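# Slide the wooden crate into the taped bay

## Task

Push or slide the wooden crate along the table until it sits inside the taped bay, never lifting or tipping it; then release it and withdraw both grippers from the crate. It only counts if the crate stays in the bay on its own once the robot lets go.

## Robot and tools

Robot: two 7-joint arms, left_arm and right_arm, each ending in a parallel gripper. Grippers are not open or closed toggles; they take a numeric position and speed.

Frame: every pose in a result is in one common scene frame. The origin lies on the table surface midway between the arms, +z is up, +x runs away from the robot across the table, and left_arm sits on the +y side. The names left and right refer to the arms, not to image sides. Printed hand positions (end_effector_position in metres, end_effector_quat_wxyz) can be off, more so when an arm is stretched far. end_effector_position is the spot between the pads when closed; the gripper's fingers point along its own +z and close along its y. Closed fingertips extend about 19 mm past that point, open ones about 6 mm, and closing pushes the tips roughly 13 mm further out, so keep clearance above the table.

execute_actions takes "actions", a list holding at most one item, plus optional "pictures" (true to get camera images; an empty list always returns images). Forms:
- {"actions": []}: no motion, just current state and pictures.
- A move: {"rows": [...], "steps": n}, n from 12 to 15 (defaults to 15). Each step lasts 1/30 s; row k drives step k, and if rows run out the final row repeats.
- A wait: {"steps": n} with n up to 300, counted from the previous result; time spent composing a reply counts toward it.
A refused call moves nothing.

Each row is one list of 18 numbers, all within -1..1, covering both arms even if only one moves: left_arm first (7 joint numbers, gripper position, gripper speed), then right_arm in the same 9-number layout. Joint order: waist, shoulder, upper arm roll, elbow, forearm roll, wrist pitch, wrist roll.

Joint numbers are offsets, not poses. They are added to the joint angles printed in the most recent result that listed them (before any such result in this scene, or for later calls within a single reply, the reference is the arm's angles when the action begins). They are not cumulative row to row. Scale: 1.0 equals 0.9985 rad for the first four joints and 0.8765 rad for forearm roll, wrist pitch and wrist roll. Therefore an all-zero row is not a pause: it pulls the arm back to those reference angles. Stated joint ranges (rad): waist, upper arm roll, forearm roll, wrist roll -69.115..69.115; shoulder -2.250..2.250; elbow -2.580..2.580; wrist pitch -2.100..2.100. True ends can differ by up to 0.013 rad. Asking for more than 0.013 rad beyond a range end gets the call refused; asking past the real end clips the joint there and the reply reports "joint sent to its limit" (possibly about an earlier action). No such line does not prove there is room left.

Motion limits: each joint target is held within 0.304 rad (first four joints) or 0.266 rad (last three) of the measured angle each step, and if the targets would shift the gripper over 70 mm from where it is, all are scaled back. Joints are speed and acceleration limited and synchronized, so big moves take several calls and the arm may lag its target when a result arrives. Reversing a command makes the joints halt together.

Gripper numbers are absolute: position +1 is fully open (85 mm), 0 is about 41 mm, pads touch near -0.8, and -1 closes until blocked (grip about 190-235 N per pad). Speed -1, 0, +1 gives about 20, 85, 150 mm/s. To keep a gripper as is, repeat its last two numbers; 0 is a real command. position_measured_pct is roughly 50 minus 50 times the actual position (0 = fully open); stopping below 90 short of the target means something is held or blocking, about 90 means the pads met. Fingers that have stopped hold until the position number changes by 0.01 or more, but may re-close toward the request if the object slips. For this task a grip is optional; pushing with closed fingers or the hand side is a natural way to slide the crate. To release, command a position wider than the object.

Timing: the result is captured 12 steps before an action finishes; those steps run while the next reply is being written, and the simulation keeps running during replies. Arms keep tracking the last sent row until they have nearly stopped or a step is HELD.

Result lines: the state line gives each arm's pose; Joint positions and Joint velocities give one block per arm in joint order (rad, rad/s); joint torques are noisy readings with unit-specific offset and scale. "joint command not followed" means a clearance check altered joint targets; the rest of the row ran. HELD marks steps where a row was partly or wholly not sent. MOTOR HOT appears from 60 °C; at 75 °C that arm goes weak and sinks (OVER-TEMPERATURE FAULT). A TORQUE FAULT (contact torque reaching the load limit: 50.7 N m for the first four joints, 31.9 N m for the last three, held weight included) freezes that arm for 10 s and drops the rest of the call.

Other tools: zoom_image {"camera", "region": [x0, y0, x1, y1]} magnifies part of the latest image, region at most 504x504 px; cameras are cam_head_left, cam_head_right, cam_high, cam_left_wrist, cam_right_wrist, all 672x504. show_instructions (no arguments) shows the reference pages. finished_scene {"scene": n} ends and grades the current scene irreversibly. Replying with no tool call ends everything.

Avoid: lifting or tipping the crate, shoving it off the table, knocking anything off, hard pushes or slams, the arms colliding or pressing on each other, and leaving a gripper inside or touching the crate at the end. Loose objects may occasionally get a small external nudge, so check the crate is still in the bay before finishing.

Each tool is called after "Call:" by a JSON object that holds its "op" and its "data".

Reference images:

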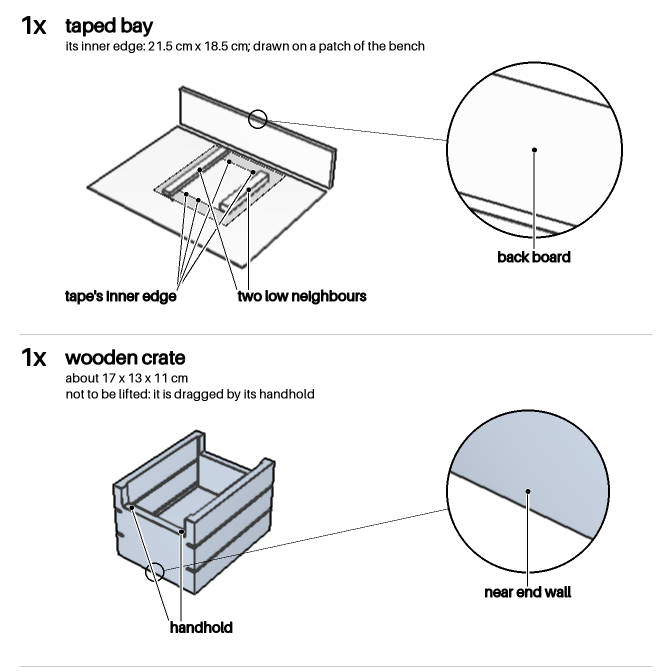

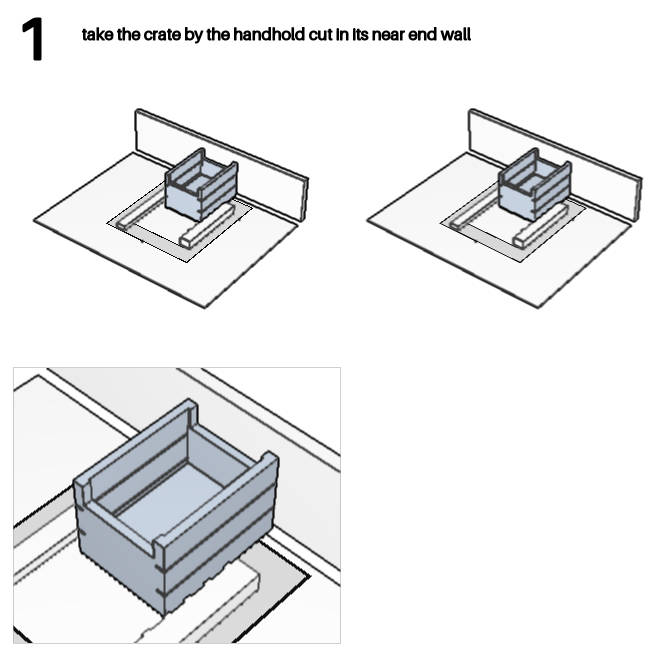

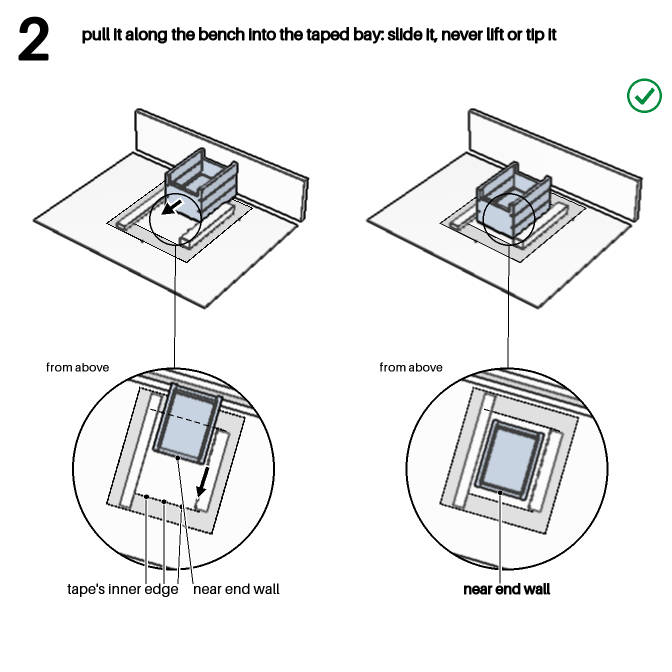

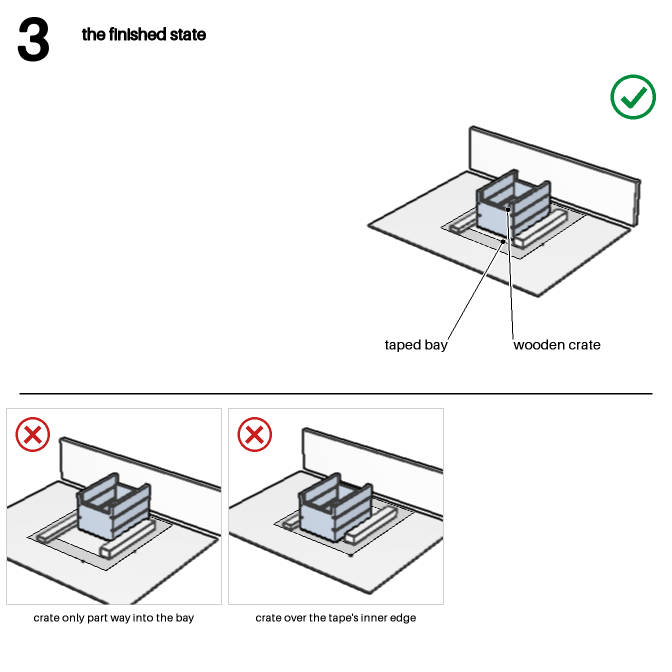

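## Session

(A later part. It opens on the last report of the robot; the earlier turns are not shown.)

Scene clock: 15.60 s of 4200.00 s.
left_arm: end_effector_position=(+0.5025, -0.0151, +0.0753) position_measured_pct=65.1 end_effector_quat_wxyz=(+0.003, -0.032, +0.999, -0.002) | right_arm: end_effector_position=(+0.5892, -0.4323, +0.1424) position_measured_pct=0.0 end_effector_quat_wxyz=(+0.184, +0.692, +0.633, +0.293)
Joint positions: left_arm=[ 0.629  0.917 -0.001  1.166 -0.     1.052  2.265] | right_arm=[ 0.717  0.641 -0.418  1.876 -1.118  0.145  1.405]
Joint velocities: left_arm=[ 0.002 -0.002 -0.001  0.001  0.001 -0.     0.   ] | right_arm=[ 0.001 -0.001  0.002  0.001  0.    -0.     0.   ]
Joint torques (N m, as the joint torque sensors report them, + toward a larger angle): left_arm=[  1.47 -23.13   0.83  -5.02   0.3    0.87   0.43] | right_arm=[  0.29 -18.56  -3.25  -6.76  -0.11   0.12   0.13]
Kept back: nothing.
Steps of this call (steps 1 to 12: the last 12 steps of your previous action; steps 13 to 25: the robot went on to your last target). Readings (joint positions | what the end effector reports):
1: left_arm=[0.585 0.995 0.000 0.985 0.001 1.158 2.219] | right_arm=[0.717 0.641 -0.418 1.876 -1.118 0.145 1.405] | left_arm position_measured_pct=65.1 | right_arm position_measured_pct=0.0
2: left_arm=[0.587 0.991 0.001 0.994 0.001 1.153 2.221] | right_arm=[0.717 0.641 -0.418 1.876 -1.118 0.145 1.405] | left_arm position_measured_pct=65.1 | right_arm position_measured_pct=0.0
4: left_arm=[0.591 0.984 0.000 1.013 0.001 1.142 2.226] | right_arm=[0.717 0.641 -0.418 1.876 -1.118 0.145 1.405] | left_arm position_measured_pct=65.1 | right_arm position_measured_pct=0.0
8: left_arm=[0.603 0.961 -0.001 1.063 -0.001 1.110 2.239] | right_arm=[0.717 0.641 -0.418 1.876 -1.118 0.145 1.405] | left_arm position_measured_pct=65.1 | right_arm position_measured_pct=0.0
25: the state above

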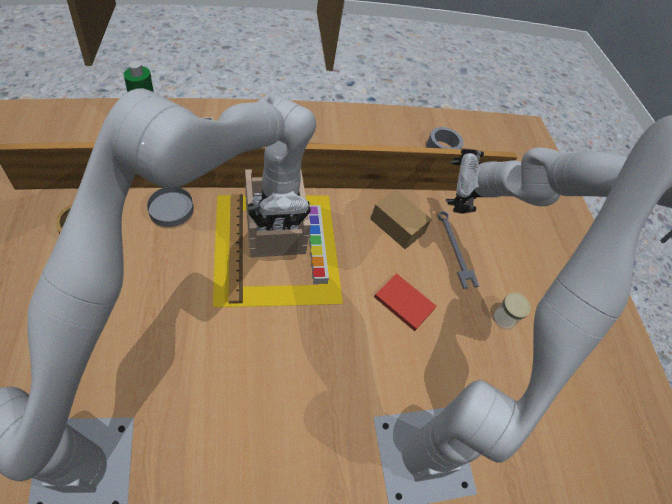

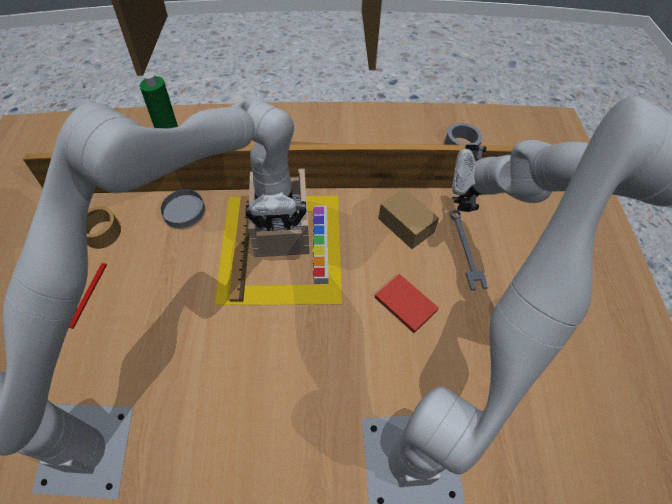

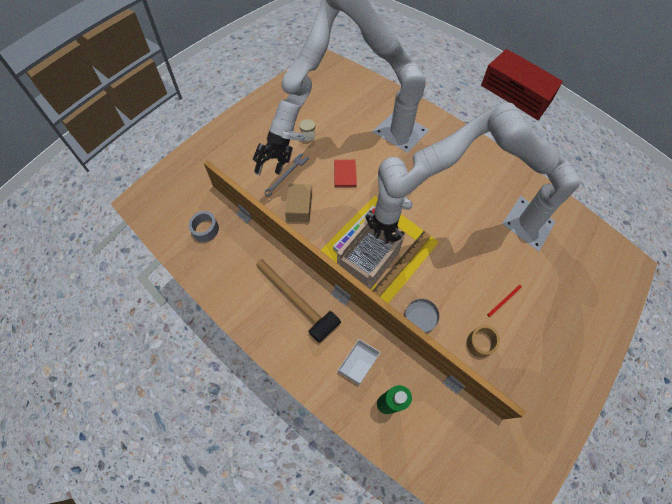

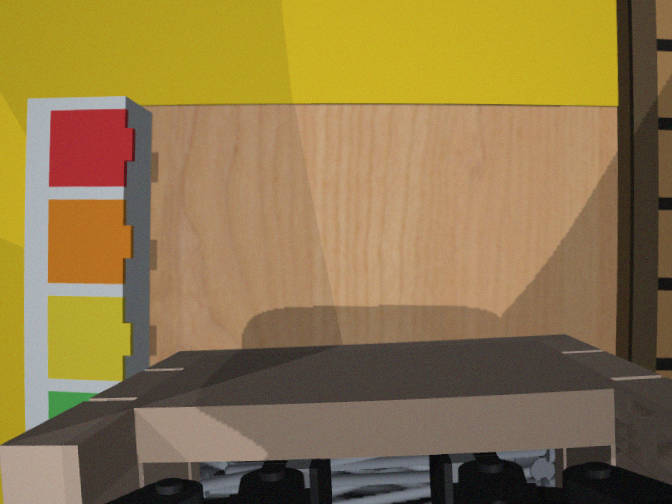

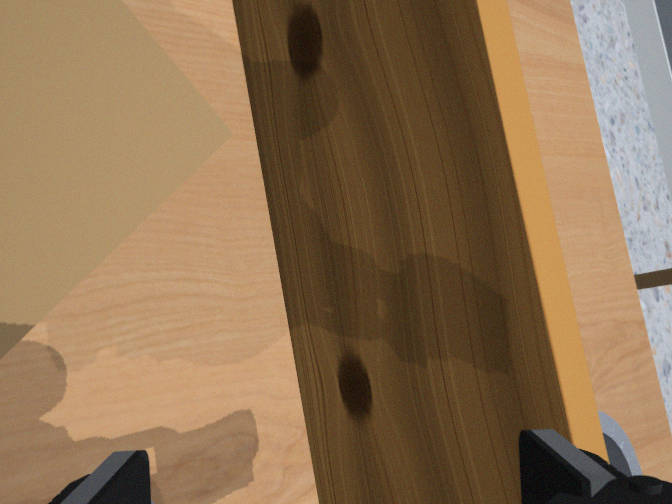

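Call:
{"op": "execute_actions", "data": {"actions": [{"rows":[[0.004,-0.005,0,0.013,0,-0.008,0.002,-0.3,0,0,0,0,0,0,0,0,1,0],[0.008,-0.011,0,0.026,0,-0.016,0.005,-0.3,0,0,0,0,0,0,0,0,1,0],[0.012,-0.016,0,0.039,0,-0.024,0.008,-0.3,0,0,0,0,0,0,0,0,1,0],[0.016,-0.022,0,0.052,0,-0.032,0.01,-0.3,0,0,0,0,0,0,0,0,1,0],[0.021,-0.028,0,0.065,0,-0.04,0.013,-0.3,0,0,0,0,0,0,0,0,1,0],[0.025,-0.033,0,0.078,0,-0.048,0.016,-0.3,0,0,0,0,0,0,0,0,1,0],[0.029,-0.039,0,0.091,0,-0.056,0.018,-0.3,0,0,0,0,0,0,0,0,1,0],[0.033,-0.044,0,0.103,0,-0.063,0.021,-0.3,0,0,0,0,0,0,0,0,1,0],[0.038,-0.05,0,0.116,0,-0.071,0.024,-0.3,0,0,0,0,0,0,0,0,1,0],[0.042,-0.055,0,0.129,0,-0.079,0.026,-0.3,0,0,0,0,0,0,0,0,1,0],[0.046,-0.061,0,0.141,0,-0.086,0.029,-0.3,0,0,0,0,0,0,0,0,1,0],[0.051,-0.066,0,0.154,0,-0.094,0.032,-0.3,0,0,0,0,0,0,0,0,1,0],[0.055,-0.072,0,0.166,0,-0.101,0.034,-0.3,0,0,0,0,0,0,0,0,1,0],[0.06,-0.077,0,0.178,0,-0.109,0.037,-0.3,0,0,0,0,0,0,0,0,1,0],[0.064,-0.083,0,0.19,0,-0.116,0.04,-0.3,0,0,0,0,0,0,0,0,1,0]]}]}}

Call:
{"op": "execute_actions", "data": {"actions": [{"steps":25}], "pictures": true}}

Scene clock: 16.90 s of 4200.00 s.
left_arm: end_effector_position=(+0.5001, -0.0148, +0.0761) position_measured_pct=65.1 end_effector_quat_wxyz=(+0.005, -0.031, +0.999, -0.002) | right_arm: end_effector_position=(+0.5892, -0.4323, +0.1424) position_measured_pct=0.0 end_effector_quat_wxyz=(+0.184, +0.692, +0.633, +0.293)
Joint positions: left_arm=[ 0.633  0.909 -0.003  1.182 -0.002  1.041  2.267] | right_arm=[ 0.717  0.641 -0.418  1.876 -1.118  0.145  1.405]
Joint velocities: left_arm=[ 0.082 -0.131 -0.021  0.288 -0.019 -0.176  0.058] | right_arm=[ 0.     0.001  0.001 -0.     0.    -0.     0.001]
Joint torques (N m, as the joint torque sensors report them, + toward a larger angle): left_arm=[  3.38 -22.82   2.07  -4.36   0.62   1.43   0.16] | right_arm=[  0.33 -18.4   -3.24  -6.69  -0.26   0.19   0.19]
Steps of this call (steps 1 to 15: the robot went on to your last target; steps 16 to 36: nothing new was sent; steps 37 to 39: the first 3 steps of this action). Readings (joint positions | what the end effector reports):
37: left_arm=[0.629 0.916 -0.001 1.167 -0.000 1.051 2.265] | right_arm=[0.717 0.641 -0.418 1.876 -1.118 0.145 1.405] | left_arm position_measured_pct=65.1 | right_arm position_measured_pct=0.0
38: left_arm=[0.630 0.913 -0.002 1.173 -0.001 1.047 2.266] | right_arm=[0.717 0.641 -0.418 1.876 -1.118 0.145 1.405] | left_arm position_measured_pct=65.1 | right_arm position_measured_pct=0.0
39: the state above

Scene clock: 17.73 s of 4200.00 s.
left_arm: end_effector_position=(+0.4479, -0.0176, +0.0745) position_measured_pct=65.1 end_effector_quat_wxyz=(+0.003, -0.019, +1.000, -0.001) | right_arm: end_effector_position=(+0.5892, -0.4323, +0.1424) position_measured_pct=0.0 end_effector_quat_wxyz=(+0.184, +0.692, +0.633, +0.293)
Joint positions: left_arm=[ 0.691  0.834 -0.002  1.353 -0.002  0.948  2.3  ] | right_arm=[ 0.717  0.641 -0.418  1.876 -1.118  0.145  1.405]
Joint velocities: left_arm=[ 0.001 -0.     0.     0.001 -0.    -0.    -0.   ] | right_arm=[ 0.     0.    -0.001 -0.001  0.     0.     0.001]
Joint torques (N m, as the joint torque sensors report them, + toward a larger angle): left_arm=[  1.3  -21.3    0.81  -4.87   0.38   0.82   0.3 ] | right_arm=[  0.29 -18.68  -3.06  -6.64  -0.23  -0.01   0.15]
Kept back: nothing.
Steps of this call (steps 1 to 12: the last 12 steps of your previous action; steps 13 to 25: the robot went on to your last target). Readings (joint positions | what the end effector reports):
1: left_arm=[0.636 0.904 -0.003 1.192 -0.002 1.035 2.269] | right_arm=[0.717 0.641 -0.418 1.876 -1.118 0.145 1.405] | left_arm position_measured_pct=65.1 | right_arm position_measured_pct=0.0
2: left_arm=[0.639 0.899 -0.003 1.203 -0.002 1.029 2.272] | right_arm=[0.717 0.641 -0.418 1.876 -1.118 0.145 1.405] | left_arm position_measured_pct=65.1 | right_arm position_measured_pct=0.0
4: left_arm=[0.647 0.888 -0.003 1.227 -0.002 1.016 2.276] | right_arm=[0.717 0.641 -0.418 1.876 -1.118 0.145 1.405] | left_arm position_measured_pct=65.1 | right_arm position_measured_pct=0.0
8: left_arm=[0.663 0.866 -0.003 1.276 -0.002 0.989 2.285] | right_arm=[0.717 0.641 -0.418 1.876 -1.118 0.145 1.405] | left_arm position_measured_pct=65.1 | right_arm position_measured_pct=0.0
25: the state above

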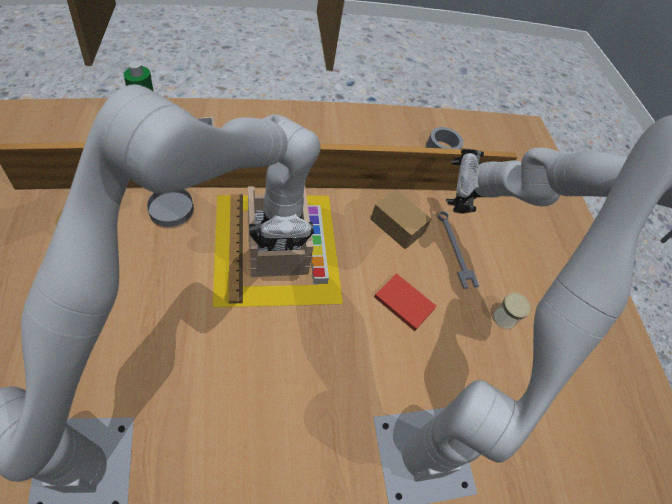

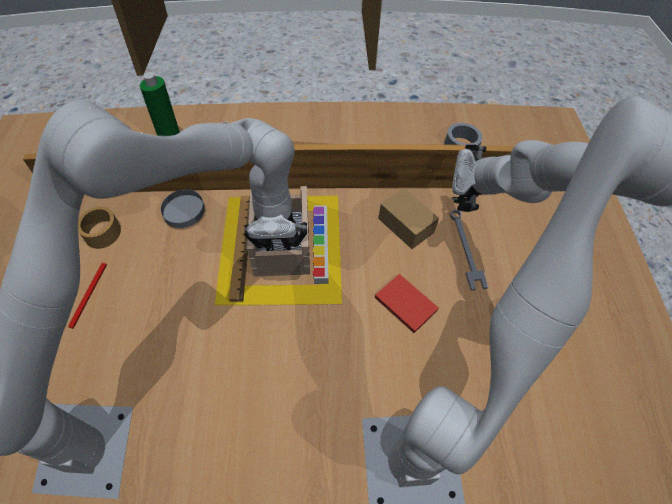

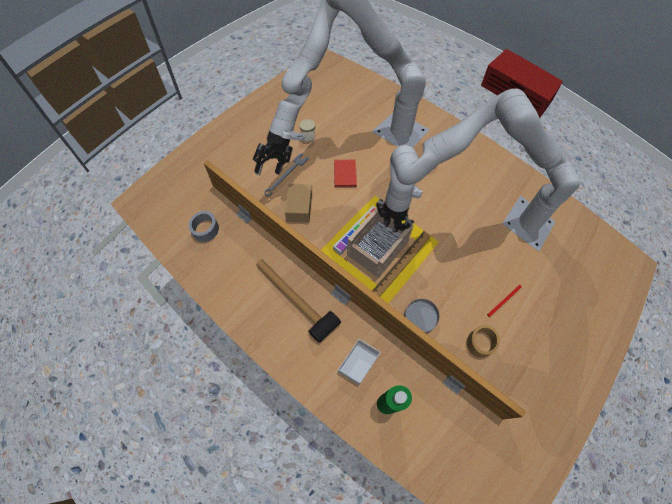

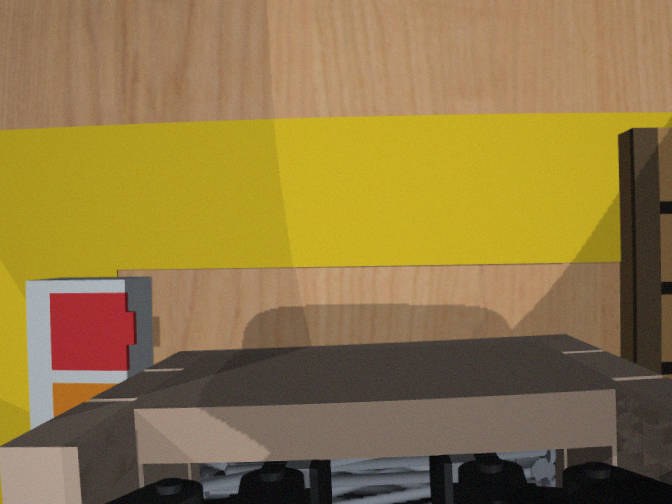

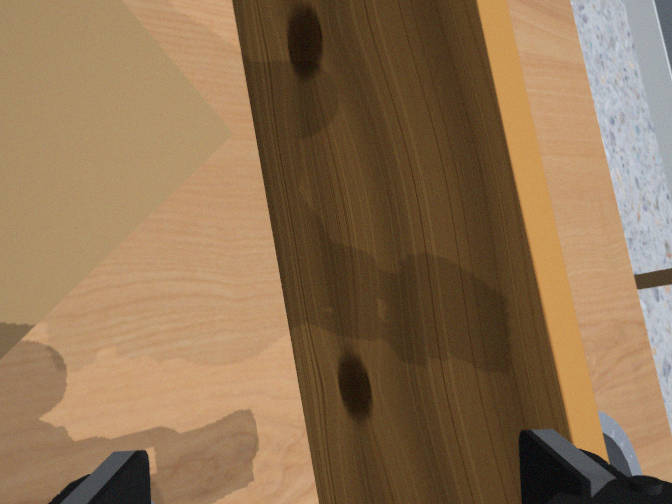

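Call:
{"op": "execute_actions", "data": {"actions": [{"rows":[[-0.011,0.015,0,-0.034,0,0.021,-0.012,-0.3,0,0,0,0,0,0,0,0,1,0],[-0.011,0.015,0,-0.034,0,0.021,-0.012,-0.3,0,0,0,0,0,0,0,0,1,0],[-0.011,0.015,0,-0.034,0,0.021,-0.012,-0.3,0,0,0,0,0,0,0,0,1,0],[-0.011,0.015,0,-0.034,0,0.021,-0.012,-0.3,0,0,0,0,0,0,0,0,1,0],[-0.011,0.015,0,-0.034,0,0.021,-0.012,-0.3,0,0,0,0,0,0,0,0,1,0],[-0.011,0.015,0,-0.034,0,0.021,-0.012,-0.3,0,0,0,0,0,0,0,0,1,0],[-0.011,-0.045,0,-0.075,0,0.136,-0.012,-0.3,0,0,0,0,0,0,0,0,1,0],[-0.011,-0.045,0,-0.075,0,0.136,-0.012,-0.3,0,0,0,0,0,0,0,0,1,0],[-0.011,-0.045,0,-0.075,0,0.136,-0.012,-0.3,0,0,0,0,0,0,0,0,1,0],[-0.011,-0.045,0,-0.075,0,0.136,-0.012,-0.3,0,0,0,0,0,0,0,0,1,0],[-0.011,-0.134,0,-0.183,0,0.367,-0.012,-0.3,0,0,0,0,0,0,0,0,1,0]]}]}}

Call:
{"op": "execute_actions", "data": {"actions": [{"steps":35}], "pictures": true}}

Scene clock: 18.83 s of 4200.00 s.
left_arm: end_effector_position=(+0.4518, -0.0179, +0.0738) position_measured_pct=65.1 end_effector_quat_wxyz=(+0.002, -0.019, +1.000, -0.001) | right_arm: end_effector_position=(+0.5892, -0.4323, +0.1424) position_measured_pct=0.0 end_effector_quat_wxyz=(+0.184, +0.692, +0.633, +0.293)
Joint positions: left_arm=[ 0.685  0.842 -0.001  1.337 -0.     0.958  2.295] | right_arm=[ 0.717  0.641 -0.418  1.876 -1.118  0.145  1.405]
Joint velocities: left_arm=[-0.108  0.156  0.004 -0.338 -0.     0.168 -0.103] | right_arm=[ 0.001 -0.     0.002 -0.001 -0.     0.     0.001]
Joint torques (N m, as the joint torque sensors report them, + toward a larger angle): left_arm=[ -2.04 -21.48  -1.51  -7.53  -0.67  -0.27   0.2 ] | right_arm=[  0.18 -18.6   -3.41  -6.7   -0.19   0.05   0.09]
Steps of this call (steps 1 to 15: the robot went on to your last target; steps 16 to 30: nothing new was sent; steps 31 to 33: the first 3 steps of this action). Readings (joint positions | what the end effector reports):
31: left_arm=[0.690 0.834 -0.002 1.352 -0.001 0.949 2.300] | right_arm=[0.717 0.641 -0.418 1.876 -1.118 0.145 1.405] | left_arm position_measured_pct=65.1 | right_arm position_measured_pct=0.0
32: left_arm=[0.688 0.837 -0.001 1.347 -0.001 0.953 2.298] | right_arm=[0.717 0.641 -0.418 1.876 -1.118 0.145 1.405] | left_arm position_measured_pct=65.1 | right_arm position_measured_pct=0.0
33: the state above

Scene clock: 20.00 s of 4200.00 s.
left_arm: end_effector_position=(+0.4534, -0.0140, +0.2024) position_measured_pct=65.1 end_effector_quat_wxyz=(+0.001, -0.019, +1.000, +0.001) | right_arm: end_effector_position=(+0.5892, -0.4323, +0.1424) position_measured_pct=0.0 end_effector_quat_wxyz=(+0.184, +0.692, +0.633, +0.293)
Joint positions: left_arm=[ 0.68   0.7   -0.002  1.171 -0.002  1.27   2.289] | right_arm=[ 0.717  0.641 -0.418  1.876 -1.118  0.145  1.405]
Joint velocities: left_arm=[ 0.001 -0.002  0.001  0.    -0.    -0.001  0.   ] | right_arm=[ 0.     0.    -0.    -0.001  0.     0.     0.004]
Joint torques (N m, as the joint torque sensors report them, + toward a larger angle): left_arm=[  0.08 -21.09  -0.3   -7.76  -0.23  -0.08   0.27] | right_arm=[  0.23 -18.47  -3.26  -6.66  -0.22   0.18   0.15]
Kept back: nothing.
Steps of this call (steps 1 to 12: the last 12 steps of your previous action; steps 13 to 30: the robot went on to your last target; steps 31 to 35: nothing new was sent). Readings (joint positions | what the end effector reports):
1: left_arm=[0.682 0.847 -0.001 1.328 -0.001 0.963 2.292] | right_arm=[0.717 0.641 -0.418 1.876 -1.118 0.145 1.405] | left_arm position_measured_pct=65.1 | right_arm position_measured_pct=0.0
2: left_arm=[0.680 0.848 -0.003 1.322 -0.002 0.965 2.290] | right_arm=[0.717 0.641 -0.418 1.876 -1.118 0.145 1.405] | left_arm position_measured_pct=65.1 | right_arm position_measured_pct=0.0
4: left_arm=[0.680 0.846 -0.003 1.320 -0.002 0.968 2.289] | right_arm=[0.717 0.641 -0.418 1.876 -1.118 0.145 1.405] | left_arm position_measured_pct=65.1 | right_arm position_measured_pct=0.0
8: left_arm=[0.680 0.799 -0.002 1.287 -0.002 1.046 2.289] | right_arm=[0.717 0.641 -0.418 1.876 -1.118 0.145 1.405] | left_arm position_measured_pct=65.1 | right_arm position_measured_pct=0.0
35: the state above
All arms were judged still, so your last target was given up. Only a new action makes them travel on or press farther. Fingers that are still opening or closing keep moving.

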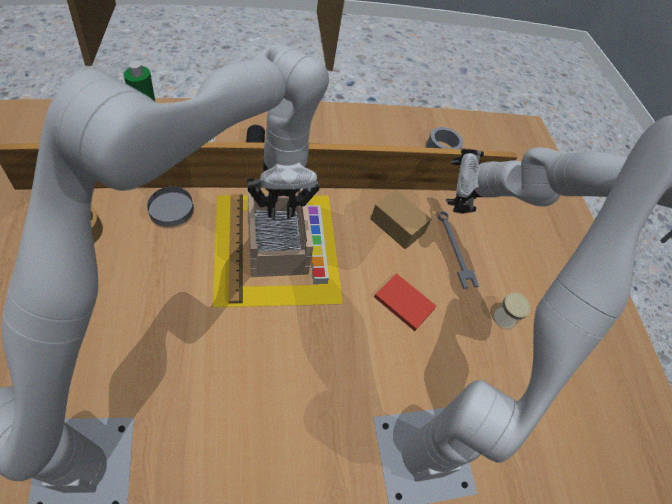

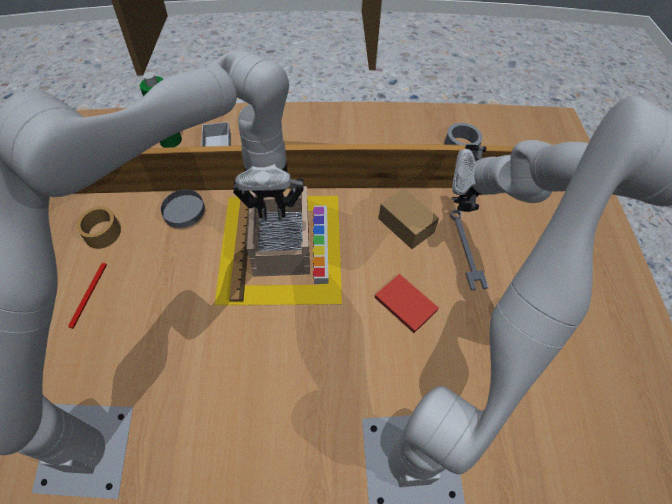

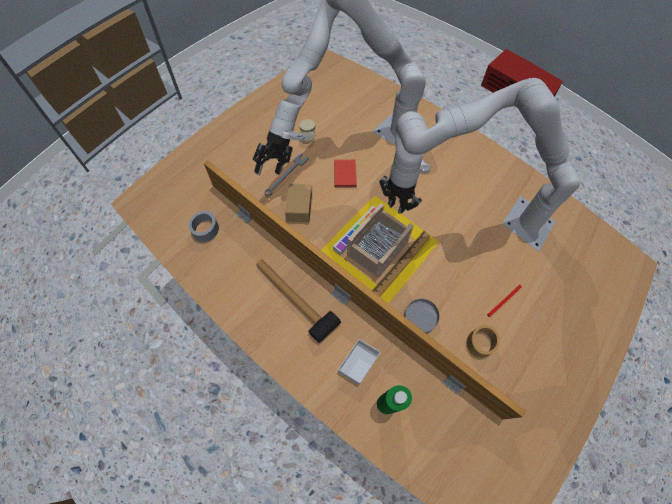

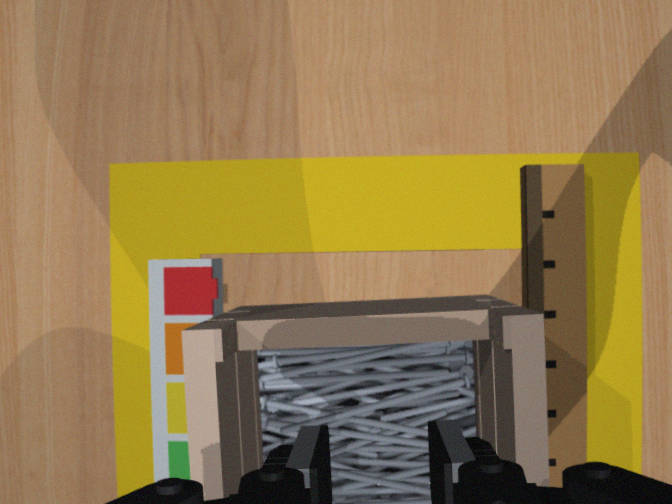

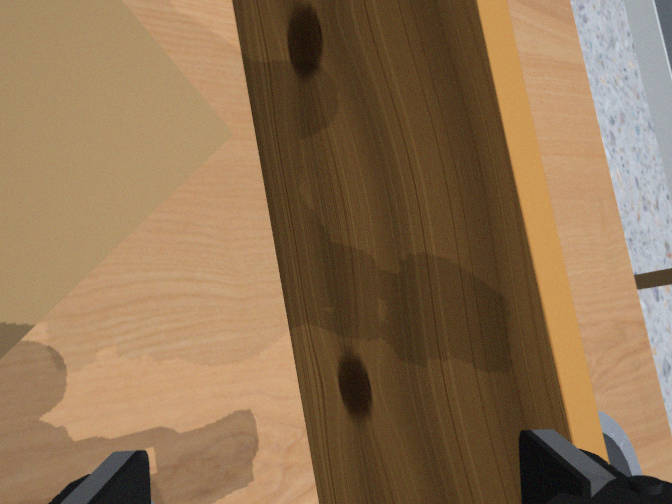

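Call:
{"op": "finished_scene", "data": {"scene": 1}}

The scene is finished: the task was done.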